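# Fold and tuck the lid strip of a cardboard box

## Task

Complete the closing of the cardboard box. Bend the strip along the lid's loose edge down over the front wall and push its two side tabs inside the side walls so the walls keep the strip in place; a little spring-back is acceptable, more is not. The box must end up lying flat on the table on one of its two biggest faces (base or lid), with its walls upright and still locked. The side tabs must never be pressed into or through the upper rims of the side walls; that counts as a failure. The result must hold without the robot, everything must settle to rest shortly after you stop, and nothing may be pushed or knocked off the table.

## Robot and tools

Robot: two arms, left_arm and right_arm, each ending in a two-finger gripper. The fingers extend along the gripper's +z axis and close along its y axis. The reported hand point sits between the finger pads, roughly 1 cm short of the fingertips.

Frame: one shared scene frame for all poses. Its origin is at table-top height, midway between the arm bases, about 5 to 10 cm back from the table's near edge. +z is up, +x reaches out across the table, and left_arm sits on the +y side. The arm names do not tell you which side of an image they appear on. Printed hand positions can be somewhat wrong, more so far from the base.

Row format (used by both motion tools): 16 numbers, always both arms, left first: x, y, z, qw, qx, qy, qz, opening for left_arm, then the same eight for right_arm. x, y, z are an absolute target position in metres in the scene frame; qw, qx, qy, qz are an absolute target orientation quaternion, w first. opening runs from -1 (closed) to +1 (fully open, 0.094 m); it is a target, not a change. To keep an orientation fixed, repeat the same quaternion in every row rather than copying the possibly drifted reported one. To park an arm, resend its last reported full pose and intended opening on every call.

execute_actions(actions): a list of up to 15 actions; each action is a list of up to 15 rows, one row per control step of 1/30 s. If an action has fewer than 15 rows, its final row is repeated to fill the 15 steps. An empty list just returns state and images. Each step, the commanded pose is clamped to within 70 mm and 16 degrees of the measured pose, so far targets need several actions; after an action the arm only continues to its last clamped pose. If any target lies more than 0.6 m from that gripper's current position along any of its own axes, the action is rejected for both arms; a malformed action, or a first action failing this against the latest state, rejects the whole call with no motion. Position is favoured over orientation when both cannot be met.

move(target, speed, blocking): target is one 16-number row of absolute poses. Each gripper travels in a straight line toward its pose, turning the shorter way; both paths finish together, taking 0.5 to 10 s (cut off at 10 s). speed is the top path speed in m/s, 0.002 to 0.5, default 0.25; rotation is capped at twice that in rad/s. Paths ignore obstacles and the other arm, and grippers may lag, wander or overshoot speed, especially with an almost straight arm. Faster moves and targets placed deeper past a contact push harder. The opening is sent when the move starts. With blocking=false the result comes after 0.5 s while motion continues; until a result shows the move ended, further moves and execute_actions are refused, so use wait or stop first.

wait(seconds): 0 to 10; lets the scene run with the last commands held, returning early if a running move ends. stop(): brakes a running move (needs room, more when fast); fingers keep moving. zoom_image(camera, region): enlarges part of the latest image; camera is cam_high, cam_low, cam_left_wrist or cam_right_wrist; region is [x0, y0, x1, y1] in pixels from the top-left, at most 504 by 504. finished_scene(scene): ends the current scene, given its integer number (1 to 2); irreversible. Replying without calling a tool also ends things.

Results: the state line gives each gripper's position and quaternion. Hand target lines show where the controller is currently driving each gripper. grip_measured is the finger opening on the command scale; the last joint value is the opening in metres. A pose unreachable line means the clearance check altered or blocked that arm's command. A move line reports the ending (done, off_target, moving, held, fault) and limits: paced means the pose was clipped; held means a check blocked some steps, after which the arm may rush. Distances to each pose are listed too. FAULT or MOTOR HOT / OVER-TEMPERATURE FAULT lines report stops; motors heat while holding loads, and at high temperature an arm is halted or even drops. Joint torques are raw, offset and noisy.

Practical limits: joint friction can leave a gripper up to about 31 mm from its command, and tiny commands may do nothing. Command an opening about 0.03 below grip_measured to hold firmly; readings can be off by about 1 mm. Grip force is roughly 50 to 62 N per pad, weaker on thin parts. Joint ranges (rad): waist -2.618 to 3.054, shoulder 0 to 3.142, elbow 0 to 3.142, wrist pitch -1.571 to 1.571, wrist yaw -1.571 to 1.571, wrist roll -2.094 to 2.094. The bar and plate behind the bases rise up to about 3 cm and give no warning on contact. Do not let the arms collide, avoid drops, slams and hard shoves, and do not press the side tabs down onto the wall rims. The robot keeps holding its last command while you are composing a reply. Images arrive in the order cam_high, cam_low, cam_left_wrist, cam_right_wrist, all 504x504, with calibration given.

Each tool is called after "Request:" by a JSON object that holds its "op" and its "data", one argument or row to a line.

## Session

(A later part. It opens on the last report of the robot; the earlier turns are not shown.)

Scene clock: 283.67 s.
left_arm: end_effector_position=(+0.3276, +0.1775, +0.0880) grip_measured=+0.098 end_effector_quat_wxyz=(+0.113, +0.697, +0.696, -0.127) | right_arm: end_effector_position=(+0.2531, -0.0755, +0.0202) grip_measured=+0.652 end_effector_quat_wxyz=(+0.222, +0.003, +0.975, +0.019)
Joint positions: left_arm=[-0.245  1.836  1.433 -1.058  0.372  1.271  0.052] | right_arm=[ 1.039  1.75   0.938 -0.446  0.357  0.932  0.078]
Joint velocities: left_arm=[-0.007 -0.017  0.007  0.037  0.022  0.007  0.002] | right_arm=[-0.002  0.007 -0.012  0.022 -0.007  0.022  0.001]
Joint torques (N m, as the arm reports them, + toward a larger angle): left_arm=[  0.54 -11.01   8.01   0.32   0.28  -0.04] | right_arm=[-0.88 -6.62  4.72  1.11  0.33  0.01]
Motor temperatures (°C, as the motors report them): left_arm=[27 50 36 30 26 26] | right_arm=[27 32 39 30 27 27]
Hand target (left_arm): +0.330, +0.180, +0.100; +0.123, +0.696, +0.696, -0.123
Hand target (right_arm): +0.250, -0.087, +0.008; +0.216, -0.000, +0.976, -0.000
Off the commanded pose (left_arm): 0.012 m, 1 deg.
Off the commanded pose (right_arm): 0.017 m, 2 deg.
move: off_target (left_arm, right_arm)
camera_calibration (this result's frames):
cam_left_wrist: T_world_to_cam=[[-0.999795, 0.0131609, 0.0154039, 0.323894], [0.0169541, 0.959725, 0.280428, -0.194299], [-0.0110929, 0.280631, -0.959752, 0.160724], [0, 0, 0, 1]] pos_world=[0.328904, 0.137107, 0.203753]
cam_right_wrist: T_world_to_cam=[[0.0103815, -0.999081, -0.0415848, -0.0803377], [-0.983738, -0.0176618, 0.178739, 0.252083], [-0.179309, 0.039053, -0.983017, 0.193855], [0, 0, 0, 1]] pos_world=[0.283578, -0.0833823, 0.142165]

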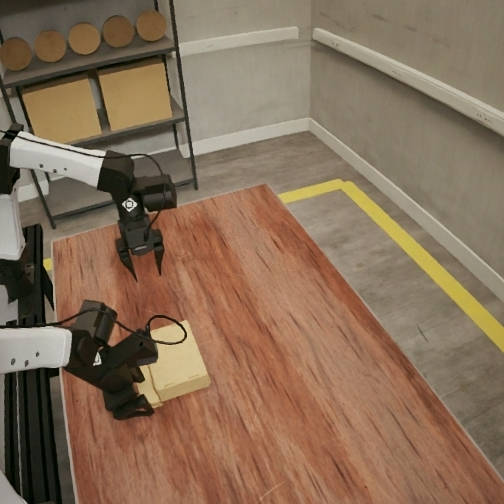

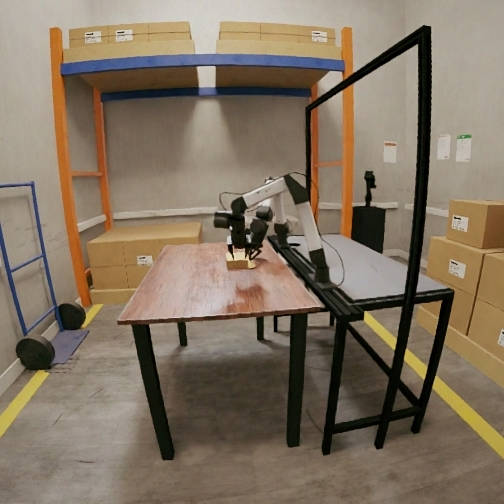

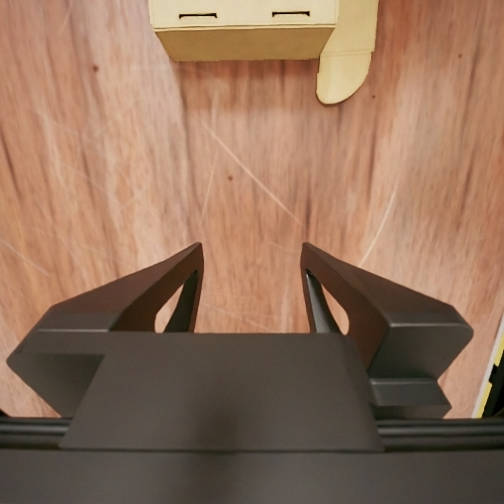

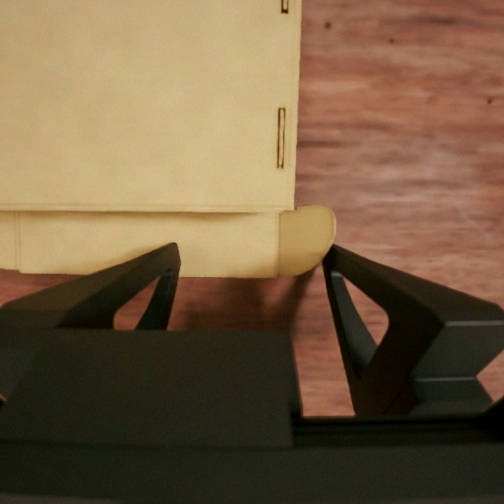

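Request:
{"op": "move", "data": {
  "target": [0.33,0.18,0.10,0.123,0.696,0.696,-0.123,0.1, 0.255,-0.10,0.002,0.216,0,0.976,0,0.65],
  "speed": 0.03
}}

Scene clock: 287.70 s.
left_arm: end_effector_position=(+0.3276, +0.1775, +0.0880) grip_measured=+0.098 end_effector_quat_wxyz=(+0.113, +0.697, +0.696, -0.127) | right_arm: end_effector_position=(+0.2623, -0.0847, +0.0150) grip_measured=+0.652 end_effector_quat_wxyz=(+0.230, +0.003, +0.973, +0.018)
Joint positions: left_arm=[-0.245  1.836  1.433 -1.058  0.372  1.271  0.052] | right_arm=[ 1.004  1.75   0.905 -0.393  0.36   0.892  0.078]
Joint velocities: left_arm=[ 0.012 -0.012  0.007  0.007  0.037  0.051 -0.   ] | right_arm=[-0.007  0.007 -0.012  0.066  0.022 -0.007  0.001]
Joint torques (N m, as the arm reports them, + toward a larger angle): left_arm=[  0.58 -11.03   8.02   0.31   0.27  -0.04] | right_arm=[-1.24 -7.2   3.43  1.08  0.17  0.02]
Motor temperatures (°C, as the motors report them): left_arm=[27 50 36 30 26 26] | right_arm=[27 32 38 30 27 27]
Hand target (left_arm): +0.330, +0.180, +0.100; +0.123, +0.696, +0.696, -0.123
Hand target (right_arm): +0.255, -0.100, +0.002; +0.216, +0.000, +0.976, -0.000
Off the commanded pose (left_arm): 0.012 m, 1 deg.
Off the commanded pose (right_arm): 0.021 m, 3 deg.
move: off_target (left_arm, right_arm)
camera_calibration (this result's frames):
cam_left_wrist: T_world_to_cam=[[-0.999795, 0.0131609, 0.0154039, 0.323894], [0.0169541, 0.959725, 0.280428, -0.194299], [-0.0110929, 0.280631, -0.959752, 0.160724], [0, 0, 0, 1]] pos_world=[0.328904, 0.137107, 0.203753]
cam_right_wrist: T_world_to_cam=[[0.0104578, -0.999203, -0.0385246, -0.0898961], [-0.986415, -0.0166249, 0.163428, 0.262983], [-0.163938, 0.0362922, -0.985803, 0.186536], [0, 0, 0, 1]] pos_world=[0.290931, -0.0922222, 0.137445]

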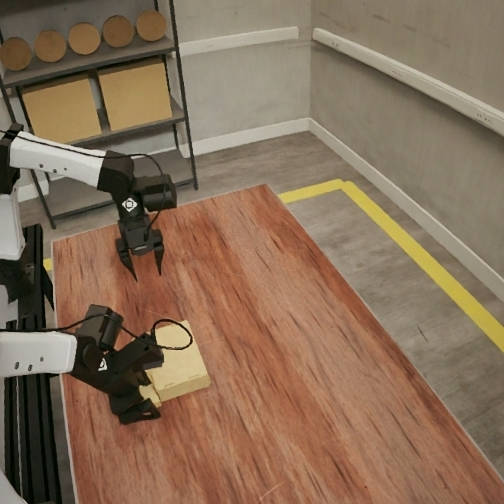

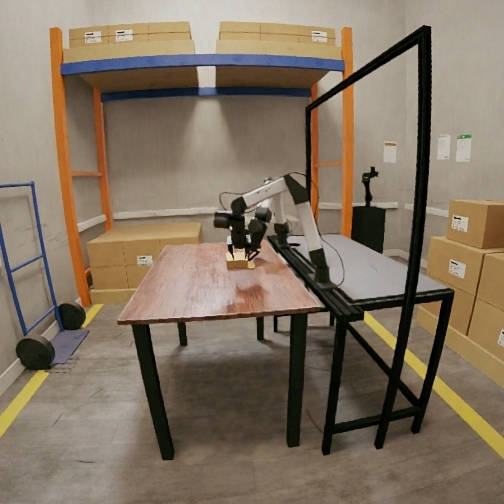

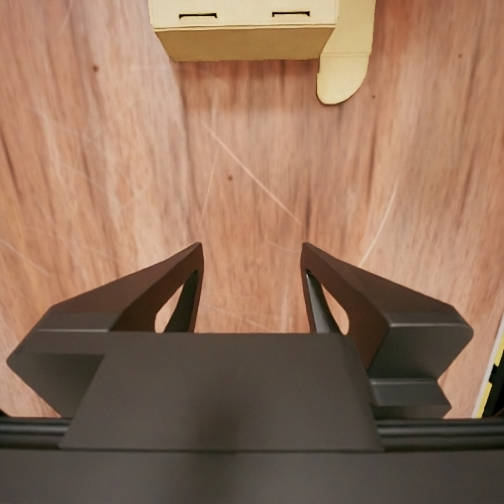

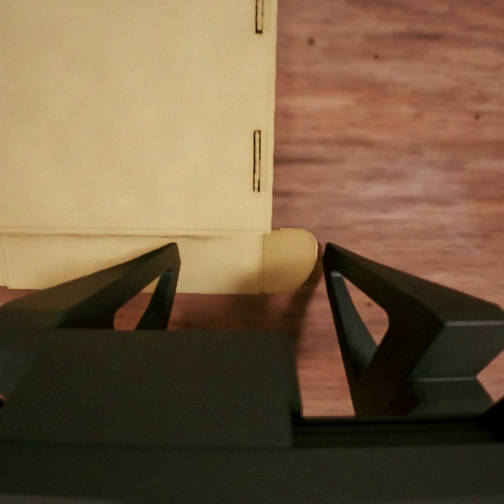

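Request:
{"op": "execute_actions", "data": {
  "actions": [
    [[0.33,0.18,0.10,0.123,0.696,0.696,-0.123,0.1, 0.255,-0.095,0.008,0.216,0,0.976,0,0.3]],
    [[0.33,0.18,0.10,0.123,0.696,0.696,-0.123,0.1, 0.255,-0.095,0.008,0.216,0,0.976,0,0.0]],
    [[0.33,0.18,0.10,0.123,0.696,0.696,-0.123,0.1, 0.255,-0.095,0.008,0.216,0,0.976,0,-0.35]],
    [[0.33,0.18,0.10,0.123,0.696,0.696,-0.123,0.1, 0.255,-0.095,0.008,0.216,0,0.976,0,-0.7]]
  ]
}}

Scene clock: 293.27 s.
left_arm: end_effector_position=(+0.3276, +0.1775, +0.0880) grip_measured=+0.098 end_effector_quat_wxyz=(+0.113, +0.697, +0.696, -0.127) | right_arm: end_effector_position=(+0.2642, -0.0874, +0.0157) grip_measured=-0.698 end_effector_quat_wxyz=(+0.236, +0.004, +0.972, +0.011)
Joint positions: left_arm=[-0.245  1.836  1.433 -1.058  0.372  1.271  0.052] | right_arm=[ 1.003  1.75   0.905 -0.396  0.378  0.891  0.014]
Joint velocities: left_arm=[ 0.007 -0.012  0.002 -0.022 -0.022  0.007  0.   ] | right_arm=[-0.022  0.007 -0.017 -0.007  0.037  0.022 -0.001]
Joint torques (N m, as the arm reports them, + toward a larger angle): left_arm=[  0.61 -10.99   8.01   0.31   0.28  -0.04] | right_arm=[-0.24 -7.17  5.56  0.82  0.04  0.09]
Motor temperatures (°C, as the motors report them): left_arm=[27 50 36 30 26 26] | right_arm=[27 32 38 30 27 27]
Hand target (left_arm): +0.330, +0.180, +0.100; +0.123, +0.696, +0.696, -0.123
Hand target (right_arm): +0.255, -0.095, +0.008; +0.216, +0.000, +0.976, +0.000
Off the commanded pose (left_arm): 0.012 m, 1 deg.
Off the commanded pose (right_arm): 0.014 m, 3 deg.
camera_calibration (this result's frames):
cam_left_wrist: T_world_to_cam=[[-0.999795, 0.0131609, 0.0154039, 0.323894], [0.0169541, 0.959725, 0.280428, -0.194299], [-0.0110929, 0.280631, -0.959752, 0.160724], [0, 0, 0, 1]] pos_world=[0.328904, 0.137107, 0.203753]
cam_right_wrist: T_world_to_cam=[[0.00555063, -0.999663, -0.0253495, -0.091538], [-0.988423, -0.00932829, 0.151434, 0.265989], [-0.151619, 0.0242155, -0.988142, 0.183405], [0, 0, 0, 1]] pos_world=[0.291226, -0.0934672, 0.13863]

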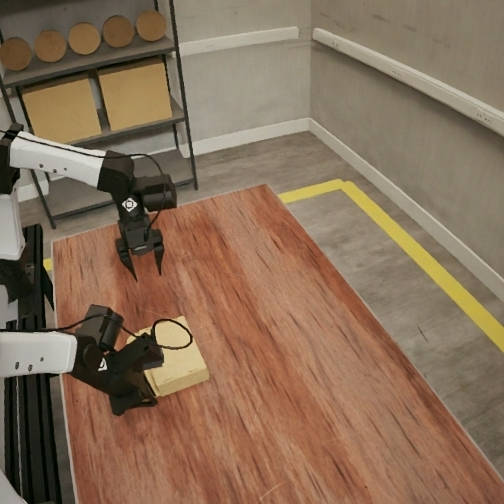

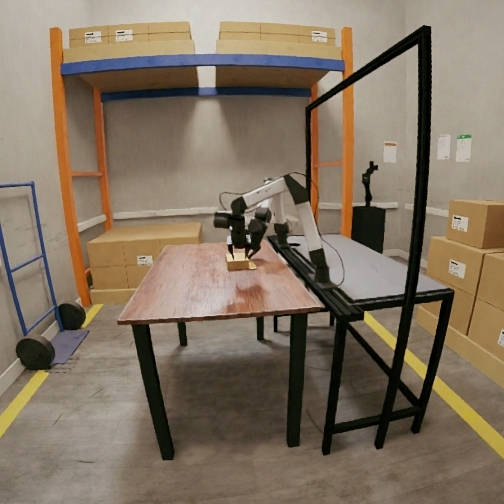

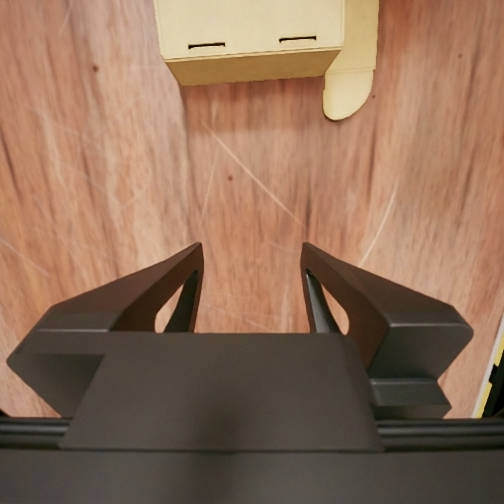

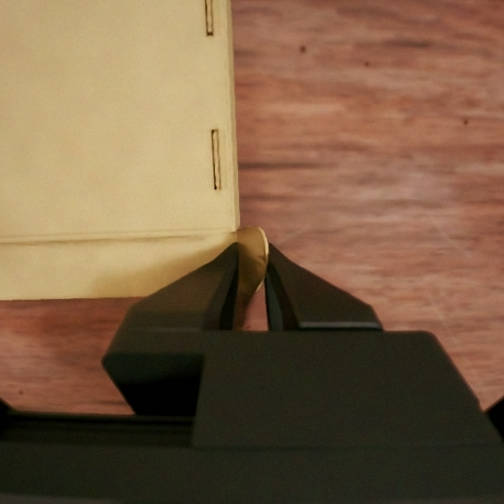

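Request:
{"op": "execute_actions", "data": {
  "actions": [
    [[0.33,0.18,0.10,0.123,0.696,0.696,-0.123,0.1, 0.255,-0.09,0.008,0.216,0,0.976,0,-0.85]],
    [[0.33,0.18,0.10,0.123,0.696,0.696,-0.123,0.1, 0.255,-0.09,0.008,0.216,0,0.976,0,-1]],
    [[0.33,0.18,0.10,0.123,0.696,0.696,-0.123,0.1, 0.255,-0.09,0.008,0.216,0,0.976,0,-1]]
  ]
}}

Request:
{"op": "zoom_image", "data": {
  "camera": "cam_right_wrist",
  "region": [180, 180, 320, 320]
}}

Scene clock: 299.67 s.
left_arm: end_effector_position=(+0.3276, +0.1775, +0.0880) grip_measured=+0.098 end_effector_quat_wxyz=(+0.113, +0.697, +0.696, -0.127) | right_arm: end_effector_position=(+0.2636, -0.0862, +0.0158) grip_measured=-0.971 end_effector_quat_wxyz=(+0.236, +0.007, +0.972, +0.013)
Joint positions: left_arm=[-0.245  1.836  1.433 -1.058  0.372  1.271  0.052] | right_arm=[ 1.005  1.75   0.905 -0.394  0.376  0.899  0.001]
Joint velocities: left_arm=[-0.002  0.012  0.002  0.007 -0.022 -0.125 -0.001] | right_arm=[ 0.002 -0.007  0.007 -0.022 -0.007  0.007 -0.   ]
Joint torques (N m, as the arm reports them, + toward a larger angle): left_arm=[  0.62 -11.01   8.01   0.32   0.28  -0.04] | right_arm=[ 0.46 -6.17  6.74  0.68  0.1   0.06]
Motor temperatures (°C, as the motors report them): left_arm=[27 50 37 30 26 26] | right_arm=[27 32 37 30 27 27]
Hand target (left_arm): +0.330, +0.180, +0.100; +0.123, +0.696, +0.696, -0.123
Hand target (right_arm): +0.255, -0.090, +0.008; +0.216, +0.000, +0.976, +0.000
Off the commanded pose (left_arm): 0.012 m, 1 deg.
Off the commanded pose (right_arm): 0.012 m, 3 deg.
camera_calibration (this result's frames):
cam_left_wrist: T_world_to_cam=[[-0.999795, 0.0131609, 0.0154039, 0.323894], [0.0169541, 0.959725, 0.280428, -0.194299], [-0.0110929, 0.280631, -0.959752, 0.160724], [0, 0, 0, 1]] pos_world=[0.328904, 0.137107, 0.203753]
cam_right_wrist: T_world_to_cam=[[0.000937046, -0.999492, -0.0318564, -0.0890612], [-0.988375, -0.00576893, 0.151927, 0.265746], [-0.152034, 0.0313437, -0.987878, 0.184045], [0, 0, 0, 1]] pos_world=[0.290721, -0.0932516, 0.138603]

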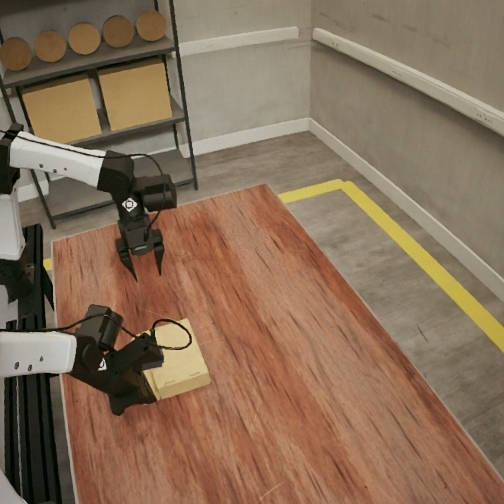

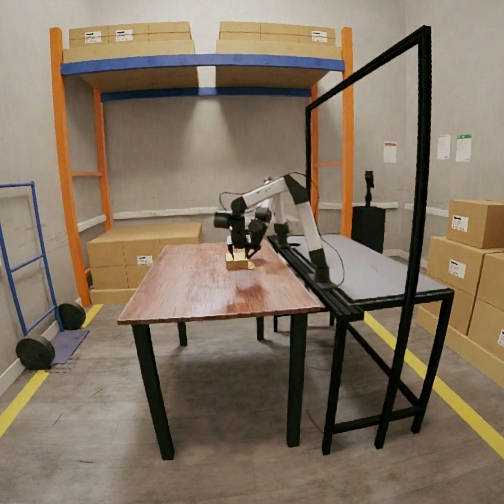

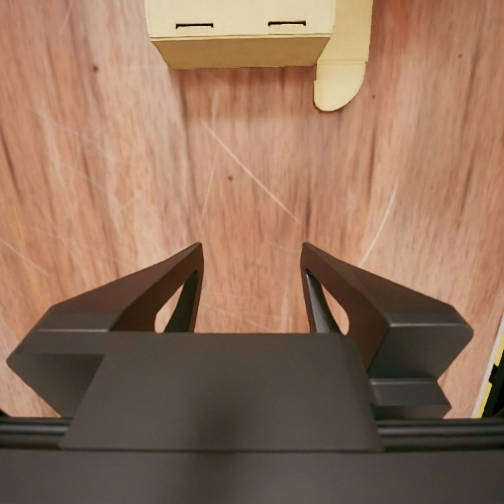

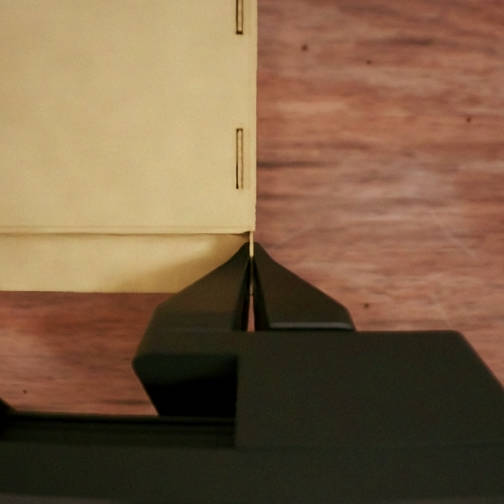

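Region (180, 180, 320, 320) of cam_right_wrist's 504x504 image, scaled by 3.600, with more detail than that image has.

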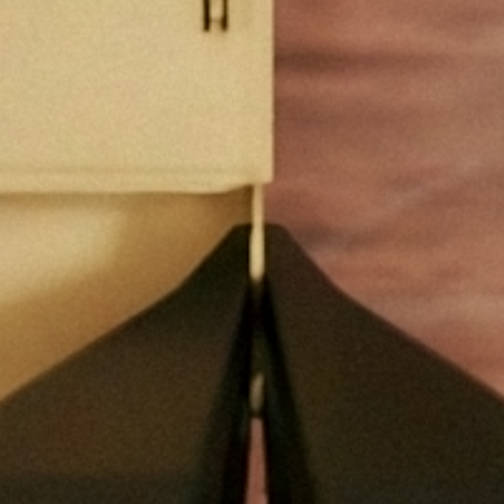

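Request:
{"op": "move", "data": {
  "target": [0.255,0.09,0.08,0.216,0,0.976,0,0.2, 0.255,-0.09,0.008,0.216,0,0.976,0,-1],
  "speed": 0.15
}}

Request:
{"op": "move", "data": {
  "target": [0.255,0.08,0.03,0.216,0,0.976,0,0.2, 0.255,-0.09,0.008,0.216,0,0.976,0,-1],
  "speed": 0.05
}}

Scene clock: 309.67 s.
left_arm: end_effector_position=(+0.2559, +0.0891, +0.0810) grip_measured=+0.198 end_effector_quat_wxyz=(+0.220, +0.003, +0.976, -0.009) | right_arm: end_effector_position=(+0.2638, -0.0863, +0.0158) grip_measured=-0.971 end_effector_quat_wxyz=(+0.236, +0.007, +0.972, +0.013)
Joint positions: left_arm=[-0.878  1.622  1.129 -0.736 -0.322 -0.866  0.056] | right_arm=[ 1.005  1.75   0.905 -0.393  0.377  0.899  0.001]
Joint velocities: left_arm=[-0.002 -0.027  0.012  0.051 -0.037  0.022 -0.001] | right_arm=[ 0.012 -0.012 -0.002 -0.095 -0.037 -0.007 -0.001]
Joint torques (N m, as the arm reports them, + toward a larger angle): left_arm=[-0.86 -6.3   8.32  0.77 -0.35 -0.2 ] | right_arm=[ 0.37 -6.42  6.86  0.73  0.07  0.11]
Motor temperatures (°C, as the motors report them): left_arm=[27 49 37 30 26 26] | right_arm=[27 32 37 30 27 27]
Hand target (left_arm): +0.255, +0.090, +0.079; +0.216, +0.003, +0.976, +0.003
Hand target (right_arm): +0.255, -0.090, +0.008; +0.216, +0.000, +0.976, +0.000
Off the commanded pose (left_arm): 0.002 m, 1 deg.
Off the commanded pose (right_arm): 0.012 m, 3 deg.
move: off_target (right_arm)
camera_calibration (this result's frames):
cam_left_wrist: T_world_to_cam=[[-0.0176941, -0.999783, 0.0109674, 0.0928169], [-0.983364, 0.0193847, 0.18061, 0.241555], [-0.180784, -0.00758925, -0.983494, 0.249048], [0, 0, 0, 1]] pos_world=[0.284203, 0.0900044, 0.200292]
cam_right_wrist: T_world_to_cam=[[0.000724138, -0.999496, -0.0317392, -0.08902], [-0.988499, -0.00551522, 0.151127, 0.265941], [-0.151225, 0.0312647, -0.988005, 0.18392], [0, 0, 0, 1]] pos_world=[0.29076, -0.0932586, 0.138698]

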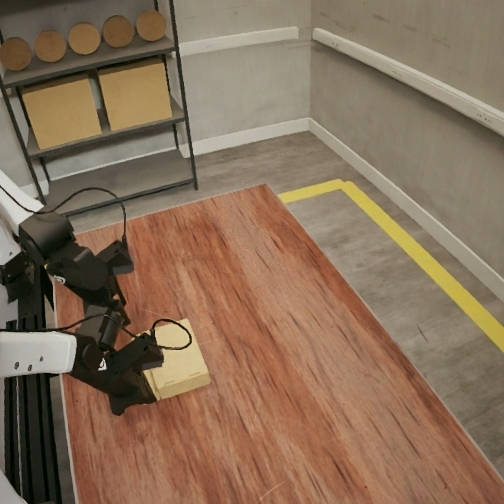

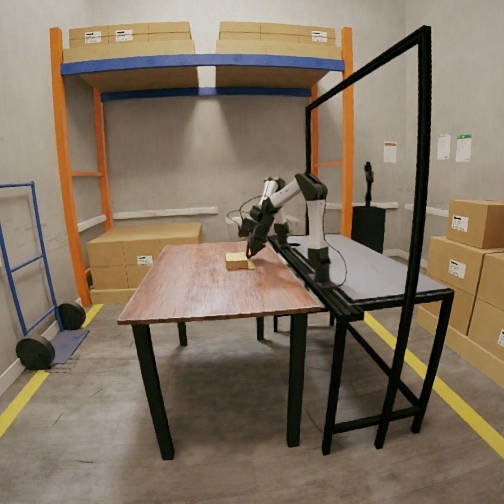

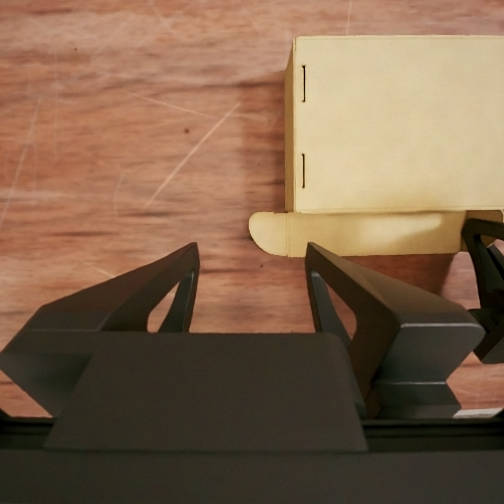

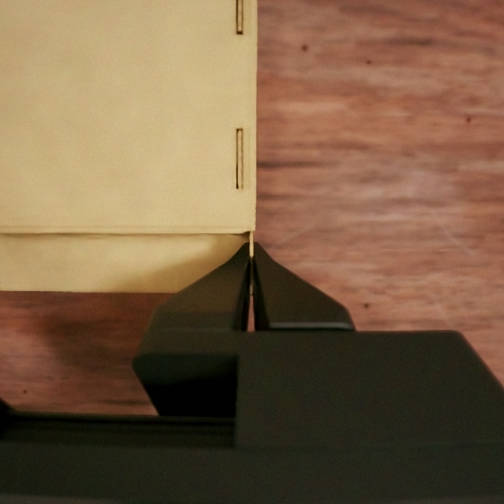

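Scene clock: 310.93 s.
left_arm: end_effector_position=(+0.2591, +0.0834, +0.0760) grip_measured=+0.198 end_effector_quat_wxyz=(+0.226, +0.000, +0.974, -0.018) | right_arm: end_effector_position=(+0.2638, -0.0863, +0.0158) grip_measured=-0.971 end_effector_quat_wxyz=(+0.236, +0.007, +0.972, +0.013)
Joint positions: left_arm=[-0.881  1.635  1.117 -0.689 -0.322 -0.871  0.056] | right_arm=[ 1.005  1.75   0.905 -0.393  0.377  0.899  0.001]
Joint velocities: left_arm=[ 0.002  0.007  0.012  0.007  0.007 -0.007 -0.001] | right_arm=[ 0.007  0.002 -0.002 -0.051  0.007  0.051  0.   ]
Joint torques (N m, as the arm reports them, + toward a larger angle): left_arm=[-0.38 -8.22  7.23  0.99 -0.23 -0.1 ] | right_arm=[ 0.37 -6.04  6.87  0.74  0.08  0.1 ]
Motor temperatures (°C, as the motors report them): left_arm=[27 49 37 30 26 26] | right_arm=[27 32 37 30 27 27]
Hand target (left_arm): +0.259, +0.084, +0.077; +0.227, -0.000, +0.974, -0.019
Hand target (right_arm): +0.255, -0.090, +0.008; +0.216, +0.000, +0.976, +0.000
Off the commanded pose (left_arm): 0.046 m, 2 deg.
Off the commanded pose (right_arm): 0.012 m, 3 deg.
move: held (left_arm), off_target (right_arm); limits=held; held on 24 of 38 steps (left_arm), including the last (left_arm)
pose unreachable (left arm): on one or more control steps of this call, first in action 0 (counted from 0), this arm could not follow its commanded pose, so it was not sent that pose on those steps. On the call's last step it was still not sent that pose. It may still have moved: this result reports where it is.
cause: the commanded pose would bring a part of the arm too close to another arm (this arm's wrist (the part past joint 4) and the other arm's wrist (the part past joint 4)).
camera_calibration (this result's frames):
cam_left_wrist: T_world_to_cam=[[-0.0161142, -0.999417, 0.0301084, 0.0853292], [-0.985608, 0.020945, 0.167742, 0.24717], [-0.168275, -0.0269721, -0.985371, 0.243183], [0, 0, 0, 1]] pos_world=[0.285909, 0.0866616, 0.195596]
cam_right_wrist: T_world_to_cam=[[0.000724138, -0.999496, -0.0317392, -0.08902], [-0.988499, -0.00551522, 0.151127, 0.265941], [-0.151225, 0.0312647, -0.988005, 0.18392], [0, 0, 0, 1]] pos_world=[0.29076, -0.0932586, 0.138698]

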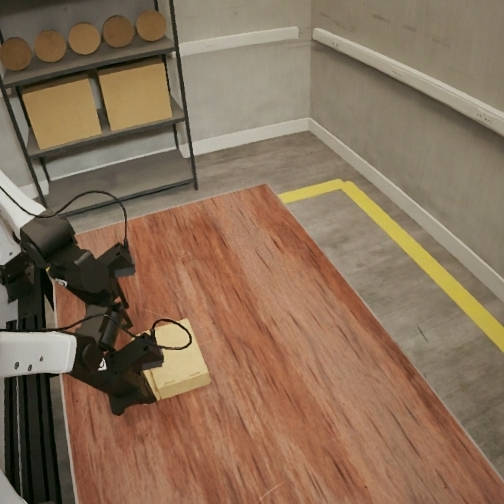

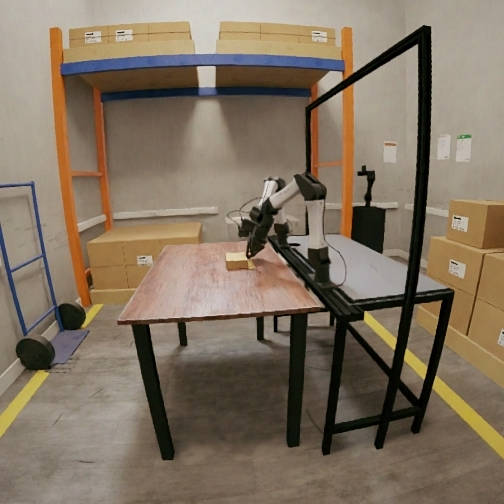

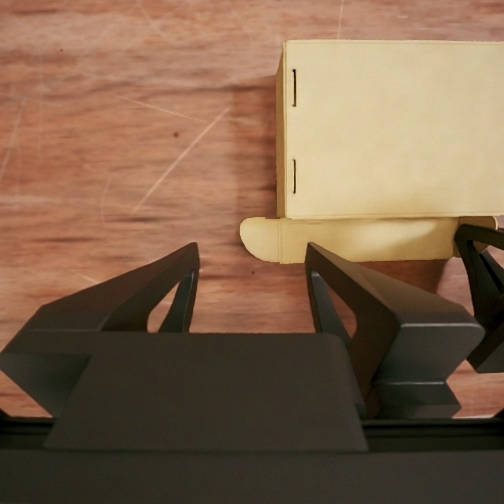

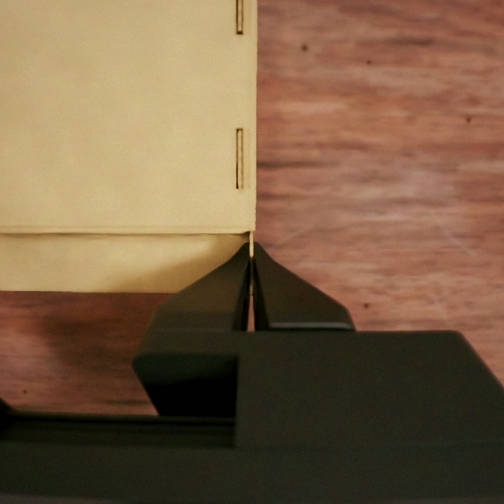

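Request:
{"op": "move", "data": {
  "target": [0.29,0.13,0.06,0.28,0.63,0.676,-0.261,0, 0.255,-0.09,0.008,0.216,0,0.976,0,-1],
  "speed": 0.2
}}

Request:
{"op": "move", "data": {
  "target": [0.29,0.115,0.008,0.28,0.63,0.676,-0.261,0, 0.255,-0.09,0.008,0.216,0,0.976,0,-1],
  "speed": 0.05
}}

Scene clock: 322.13 s.
left_arm: end_effector_position=(+0.2869, +0.1284, +0.0646) grip_measured=+0.002 end_effector_quat_wxyz=(+0.288, +0.632, +0.672, -0.258) | right_arm: end_effector_position=(+0.2638, -0.0863, +0.0158) grip_measured=-0.971 end_effector_quat_wxyz=(+0.236, +0.007, +0.972, +0.013)
Joint positions: left_arm=[-0.255  1.651  0.91  -0.426  0.76   1.057  0.047] | right_arm=[ 1.005  1.75   0.905 -0.393  0.377  0.899  0.001]
Joint velocities: left_arm=[ 0.007 -0.007 -0.007 -0.022 -0.051 -0.007 -0.   ] | right_arm=[ 0.027  0.007 -0.002  0.022 -0.037  0.081 -0.002]
Joint torques (N m, as the arm reports them, + toward a larger angle): left_arm=[ 0.43 -5.9   7.82  0.77  0.44 -0.03] | right_arm=[ 0.47 -6.36  6.74  0.71  0.07  0.07]
Motor temperatures (°C, as the motors report them): left_arm=[27 47 37 31 26 26] | right_arm=[27 32 37 30 27 27]
Hand target (left_arm): +0.289, +0.130, +0.062; +0.281, +0.629, +0.675, -0.264
Hand target (right_arm): +0.255, -0.090, +0.008; +0.216, +0.000, +0.976, +0.000
Off the commanded pose (left_arm): 0.006 m, 1 deg.
Off the commanded pose (right_arm): 0.012 m, 3 deg.
move: off_target (right_arm)
camera_calibration (this result's frames):
cam_left_wrist: T_world_to_cam=[[-0.997723, -0.0632309, -0.0234467, 0.295927], [-0.0584262, 0.984102, -0.167719, -0.0925093], [0.033679, -0.165967, -0.985556, 0.197798], [0, 0, 0, 1]] pos_world=[0.283187, 0.142578, 0.186364]
cam_right_wrist: T_world_to_cam=[[0.000724138, -0.999496, -0.0317392, -0.08902], [-0.988499, -0.00551522, 0.151127, 0.265941], [-0.151225, 0.0312647, -0.988005, 0.18392], [0, 0, 0, 1]] pos_world=[0.29076, -0.0932586, 0.138698]

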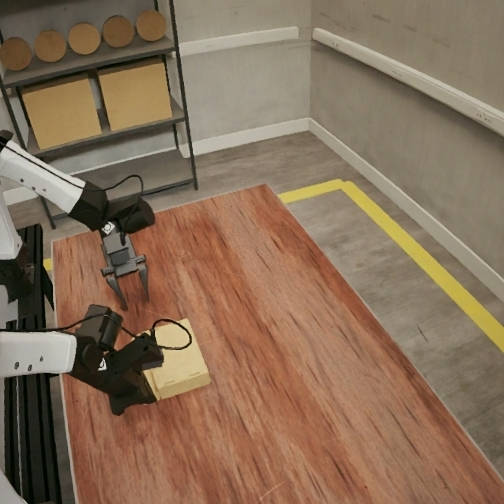

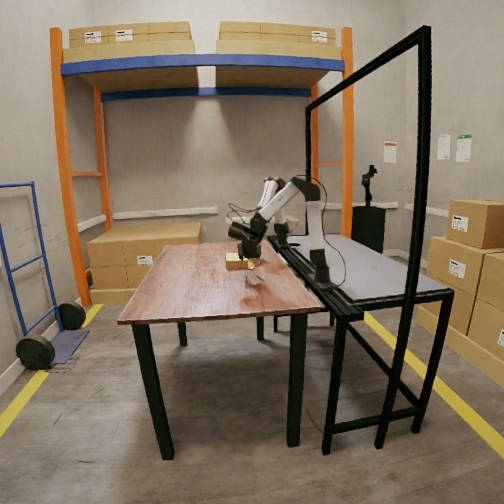

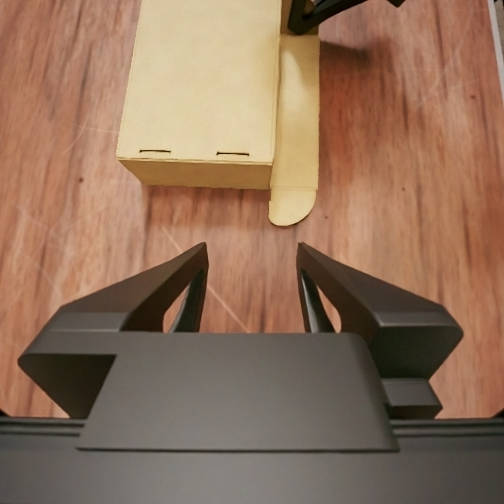

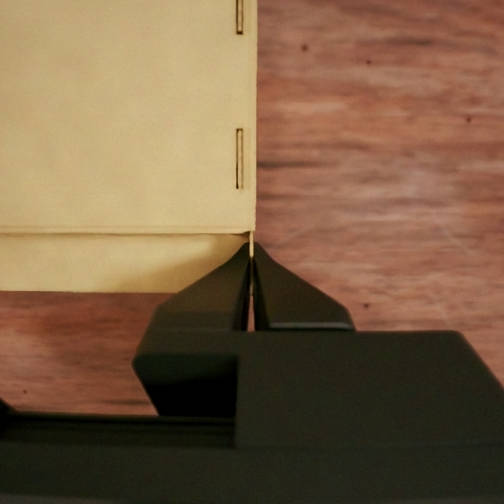

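Scene clock: 323.77 s.
left_arm: end_effector_position=(+0.2949, +0.1131, +0.0202) grip_measured=+0.002 end_effector_quat_wxyz=(+0.293, +0.633, +0.668, -0.260) | right_arm: end_effector_position=(+0.2638, -0.0863, +0.0158) grip_measured=-0.971 end_effector_quat_wxyz=(+0.236, +0.007, +0.972, +0.013)
Joint positions: left_arm=[-0.297  1.794  0.858 -0.184  0.751  1.005  0.047] | right_arm=[ 1.005  1.75   0.905 -0.393  0.377  0.899  0.001]
Joint velocities: left_arm=[-0.017 -0.032  0.012 -0.037  0.022 -0.022  0.   ] | right_arm=[-0.007 -0.032 -0.012  0.037  0.007 -0.037 -0.   ]
Joint torques (N m, as the arm reports them, + toward a larger angle): left_arm=[-0.77 -6.87  4.86  1.13  0.25 -0.16] | right_arm=[ 0.5  -6.47  6.7   0.76  0.06  0.06]
Motor temperatures (°C, as the motors report them): left_arm=[27 46 37 31 26 26] | right_arm=[27 32 37 30 27 27]
Hand target (left_arm): +0.289, +0.116, +0.009; +0.280, +0.630, +0.676, -0.261
Hand target (right_arm): +0.255, -0.090, +0.008; +0.216, +0.000, +0.976, +0.000
Off the commanded pose (left_arm): 0.013 m, 2 deg.
Off the commanded pose (right_arm): 0.012 m, 3 deg.
move: off_target (left_arm, right_arm)
camera_calibration (this result's frames):
cam_left_wrist: T_world_to_cam=[[-0.997776, -0.0588967, -0.0311996, 0.301574], [-0.052426, 0.982586, -0.17826, -0.0858311], [0.0411552, -0.176228, -0.983489, 0.150114], [0, 0, 0, 1]] pos_world=[0.290225, 0.128552, 0.141745]
cam_right_wrist: T_world_to_cam=[[0.000724138, -0.999496, -0.0317392, -0.08902], [-0.988499, -0.00551522, 0.151127, 0.265941], [-0.151225, 0.0312647, -0.988005, 0.18392], [0, 0, 0, 1]] pos_world=[0.29076, -0.0932586, 0.138698]

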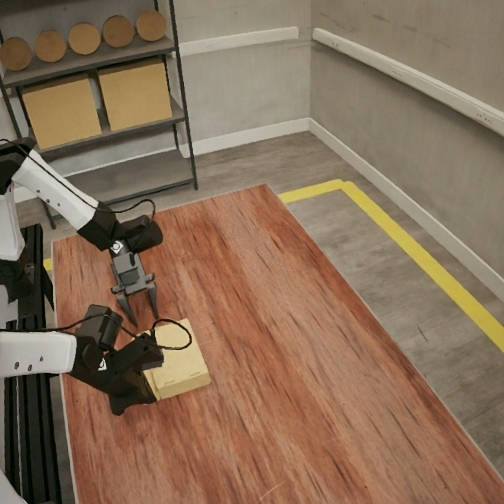

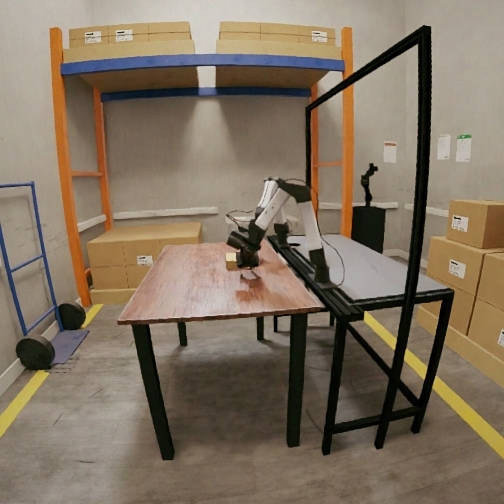

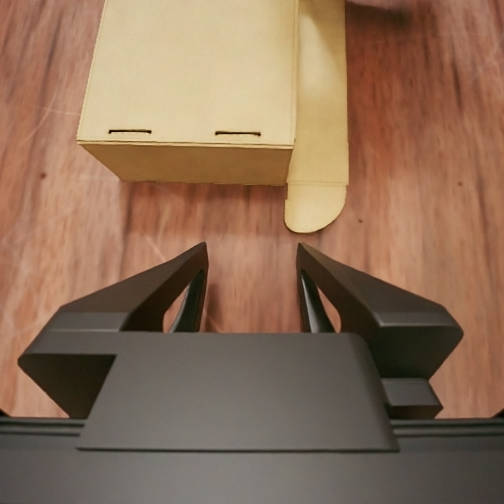

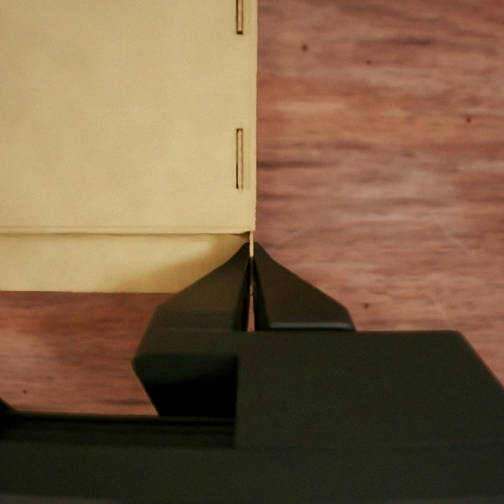

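Request:
{"op": "move", "data": {
  "target": [0.285,0.112,0.0,0.28,0.63,0.676,-0.261,0.1, 0.255,-0.09,0.008,0.216,0,0.976,0,-1],
  "speed": 0.03
}}

Request:
{"op": "move", "data": {
  "target": [0.288,0.08,0.01,0.28,0.63,0.676,-0.261,0.1, 0.255,-0.09,0.008,0.216,0,0.976,0,-1],
  "speed": 0.03
}}

Scene clock: 329.03 s.
left_arm: end_effector_position=(+0.2915, +0.1088, +0.0164) grip_measured=+0.098 end_effector_quat_wxyz=(+0.298, +0.634, +0.665, -0.258) | right_arm: end_effector_position=(+0.2638, -0.0863, +0.0158) grip_measured=-0.971 end_effector_quat_wxyz=(+0.236, +0.007, +0.972, +0.013)
Joint positions: left_arm=[-0.315  1.794  0.831 -0.131  0.744  0.984  0.052] | right_arm=[ 1.005  1.75   0.905 -0.393  0.377  0.899  0.001]
Joint velocities: left_arm=[ 0.017 -0.017  0.007  0.037  0.022 -0.037 -0.   ] | right_arm=[ 0.012 -0.002  0.007 -0.11   0.095  0.007 -0.001]
Joint torques (N m, as the arm reports them, + toward a larger angle): left_arm=[-0.73 -5.91  4.63  1.18  0.23 -0.21] | right_arm=[ 0.34 -6.32  6.78  0.78  0.08  0.06]
Motor temperatures (°C, as the motors report them): left_arm=[27 45 36 31 26 26] | right_arm=[27 32 38 30 27 27]
Hand target (left_arm): +0.284, +0.112, +0.001; +0.280, +0.630, +0.676, -0.261
Hand target (right_arm): +0.255, -0.090, +0.008; +0.216, +0.000, +0.976, +0.000
Off the commanded pose (left_arm): 0.018 m, 2 deg.
Off the commanded pose (right_arm): 0.012 m, 3 deg.
move: off_target (left_arm, right_arm)
camera_calibration (this result's frames):
cam_left_wrist: T_world_to_cam=[[-0.997467, -0.0576538, -0.0416669, 0.297761], [-0.0490808, 0.981787, -0.183535, -0.0832443], [0.0514895, -0.181025, -0.98213, 0.143253], [0, 0, 0, 1]] pos_world=[0.285545, 0.124828, 0.137822]
cam_right_wrist: T_world_to_cam=[[0.000724138, -0.999496, -0.0317392, -0.08902], [-0.988499, -0.00551522, 0.151127, 0.265941], [-0.151225, 0.0312647, -0.988005, 0.18392], [0, 0, 0, 1]] pos_world=[0.29076, -0.0932586, 0.138698]

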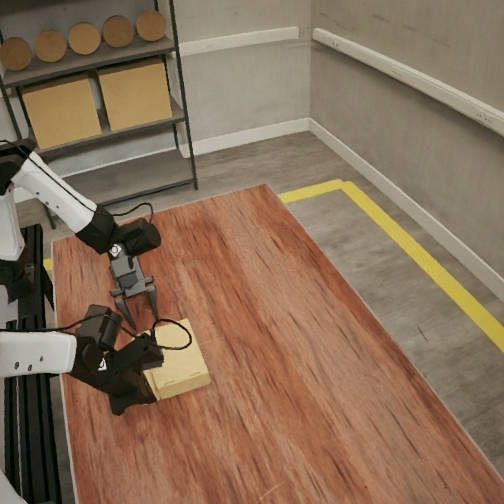

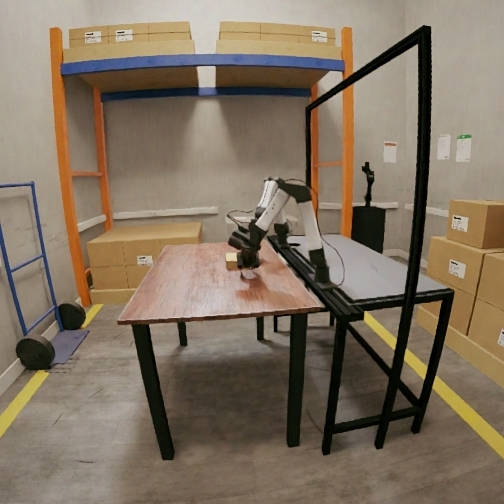

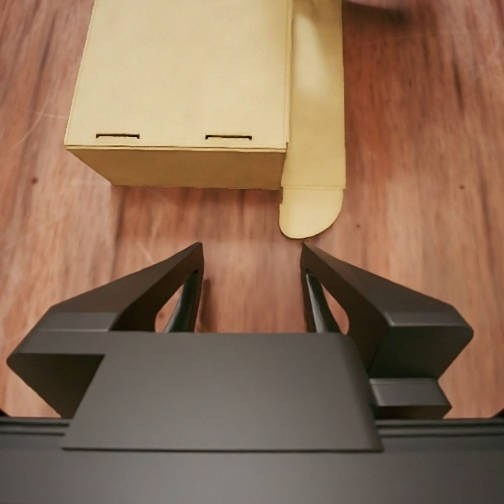

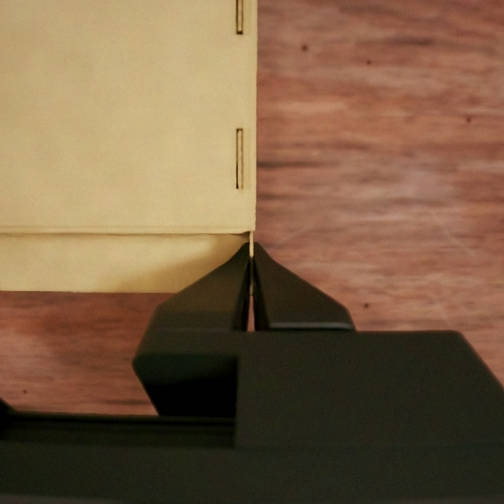

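Scene clock: 330.30 s.
left_arm: end_effector_position=(+0.2829, +0.0823, +0.0130) grip_measured=+0.098 end_effector_quat_wxyz=(+0.279, +0.631, +0.673, -0.265) | right_arm: end_effector_position=(+0.2638, -0.0863, +0.0158) grip_measured=-0.971 end_effector_quat_wxyz=(+0.236, +0.007, +0.972, +0.013)
Joint positions: left_arm=[-0.405  1.816  0.856 -0.108  0.703  0.881  0.052] | right_arm=[ 1.005  1.75   0.905 -0.393  0.377  0.899  0.001]
Joint velocities: left_arm=[-0.012 -0.002  0.012 -0.051 -0.022 -0.007  0.   ] | right_arm=[-0.002  0.007  0.002 -0.051  0.051 -0.022  0.001]
Joint torques (N m, as the arm reports them, + toward a larger angle): left_arm=[-0.75 -6.9   7.23  1.23  0.22 -0.17] | right_arm=[ 0.42 -6.44  6.74  0.72  0.05  0.07]
Motor temperatures (°C, as the motors report them): left_arm=[27 45 36 32 26 26] | right_arm=[27 32 38 30 27 27]
Hand target (left_arm): +0.288, +0.080, +0.010; +0.279, +0.630, +0.676, -0.261
Hand target (right_arm): +0.255, -0.090, +0.008; +0.216, +0.000, +0.976, +0.000
Off the commanded pose (left_arm): 0.006 m, 1 deg.
Off the commanded pose (right_arm): 0.012 m, 3 deg.
move: off_target (right_arm)
camera_calibration (this result's frames):
cam_left_wrist: T_world_to_cam=[[-0.998427, -0.055986, -0.00286668, 0.287181], [-0.0547408, 0.984694, -0.165471, -0.0571644], [0.0120869, -0.165054, -0.98621, 0.145441], [0, 0, 0, 1]] pos_world=[0.281842, 0.0963732, 0.134799]
cam_right_wrist: T_world_to_cam=[[0.000724138, -0.999496, -0.0317392, -0.08902], [-0.988499, -0.00551522, 0.151127, 0.265941], [-0.151225, 0.0312647, -0.988005, 0.18392], [0, 0, 0, 1]] pos_world=[0.29076, -0.0932586, 0.138698]

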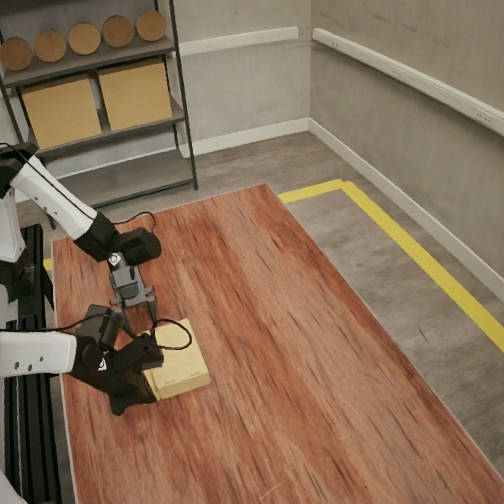

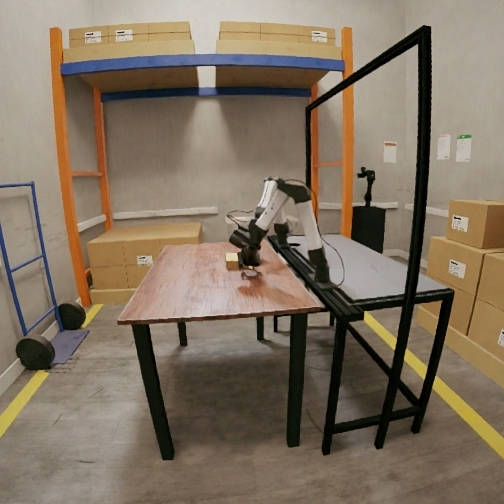

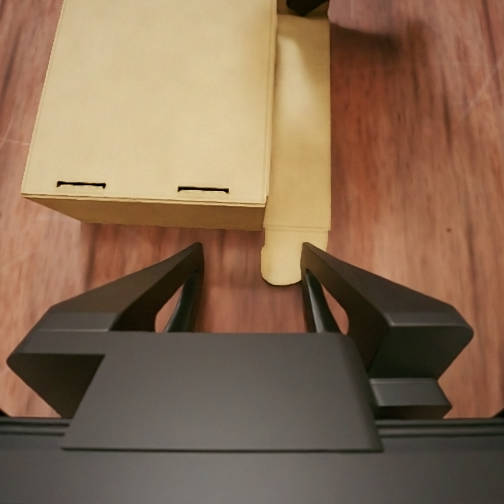

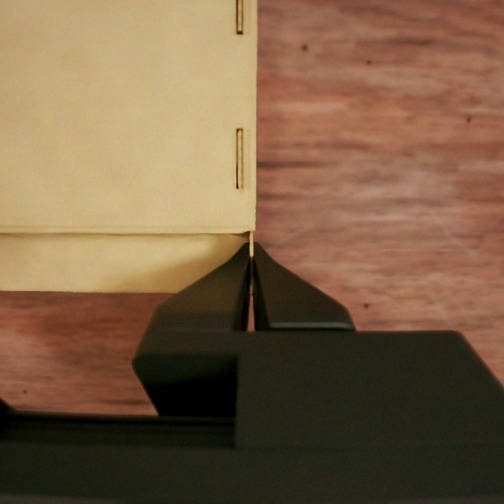

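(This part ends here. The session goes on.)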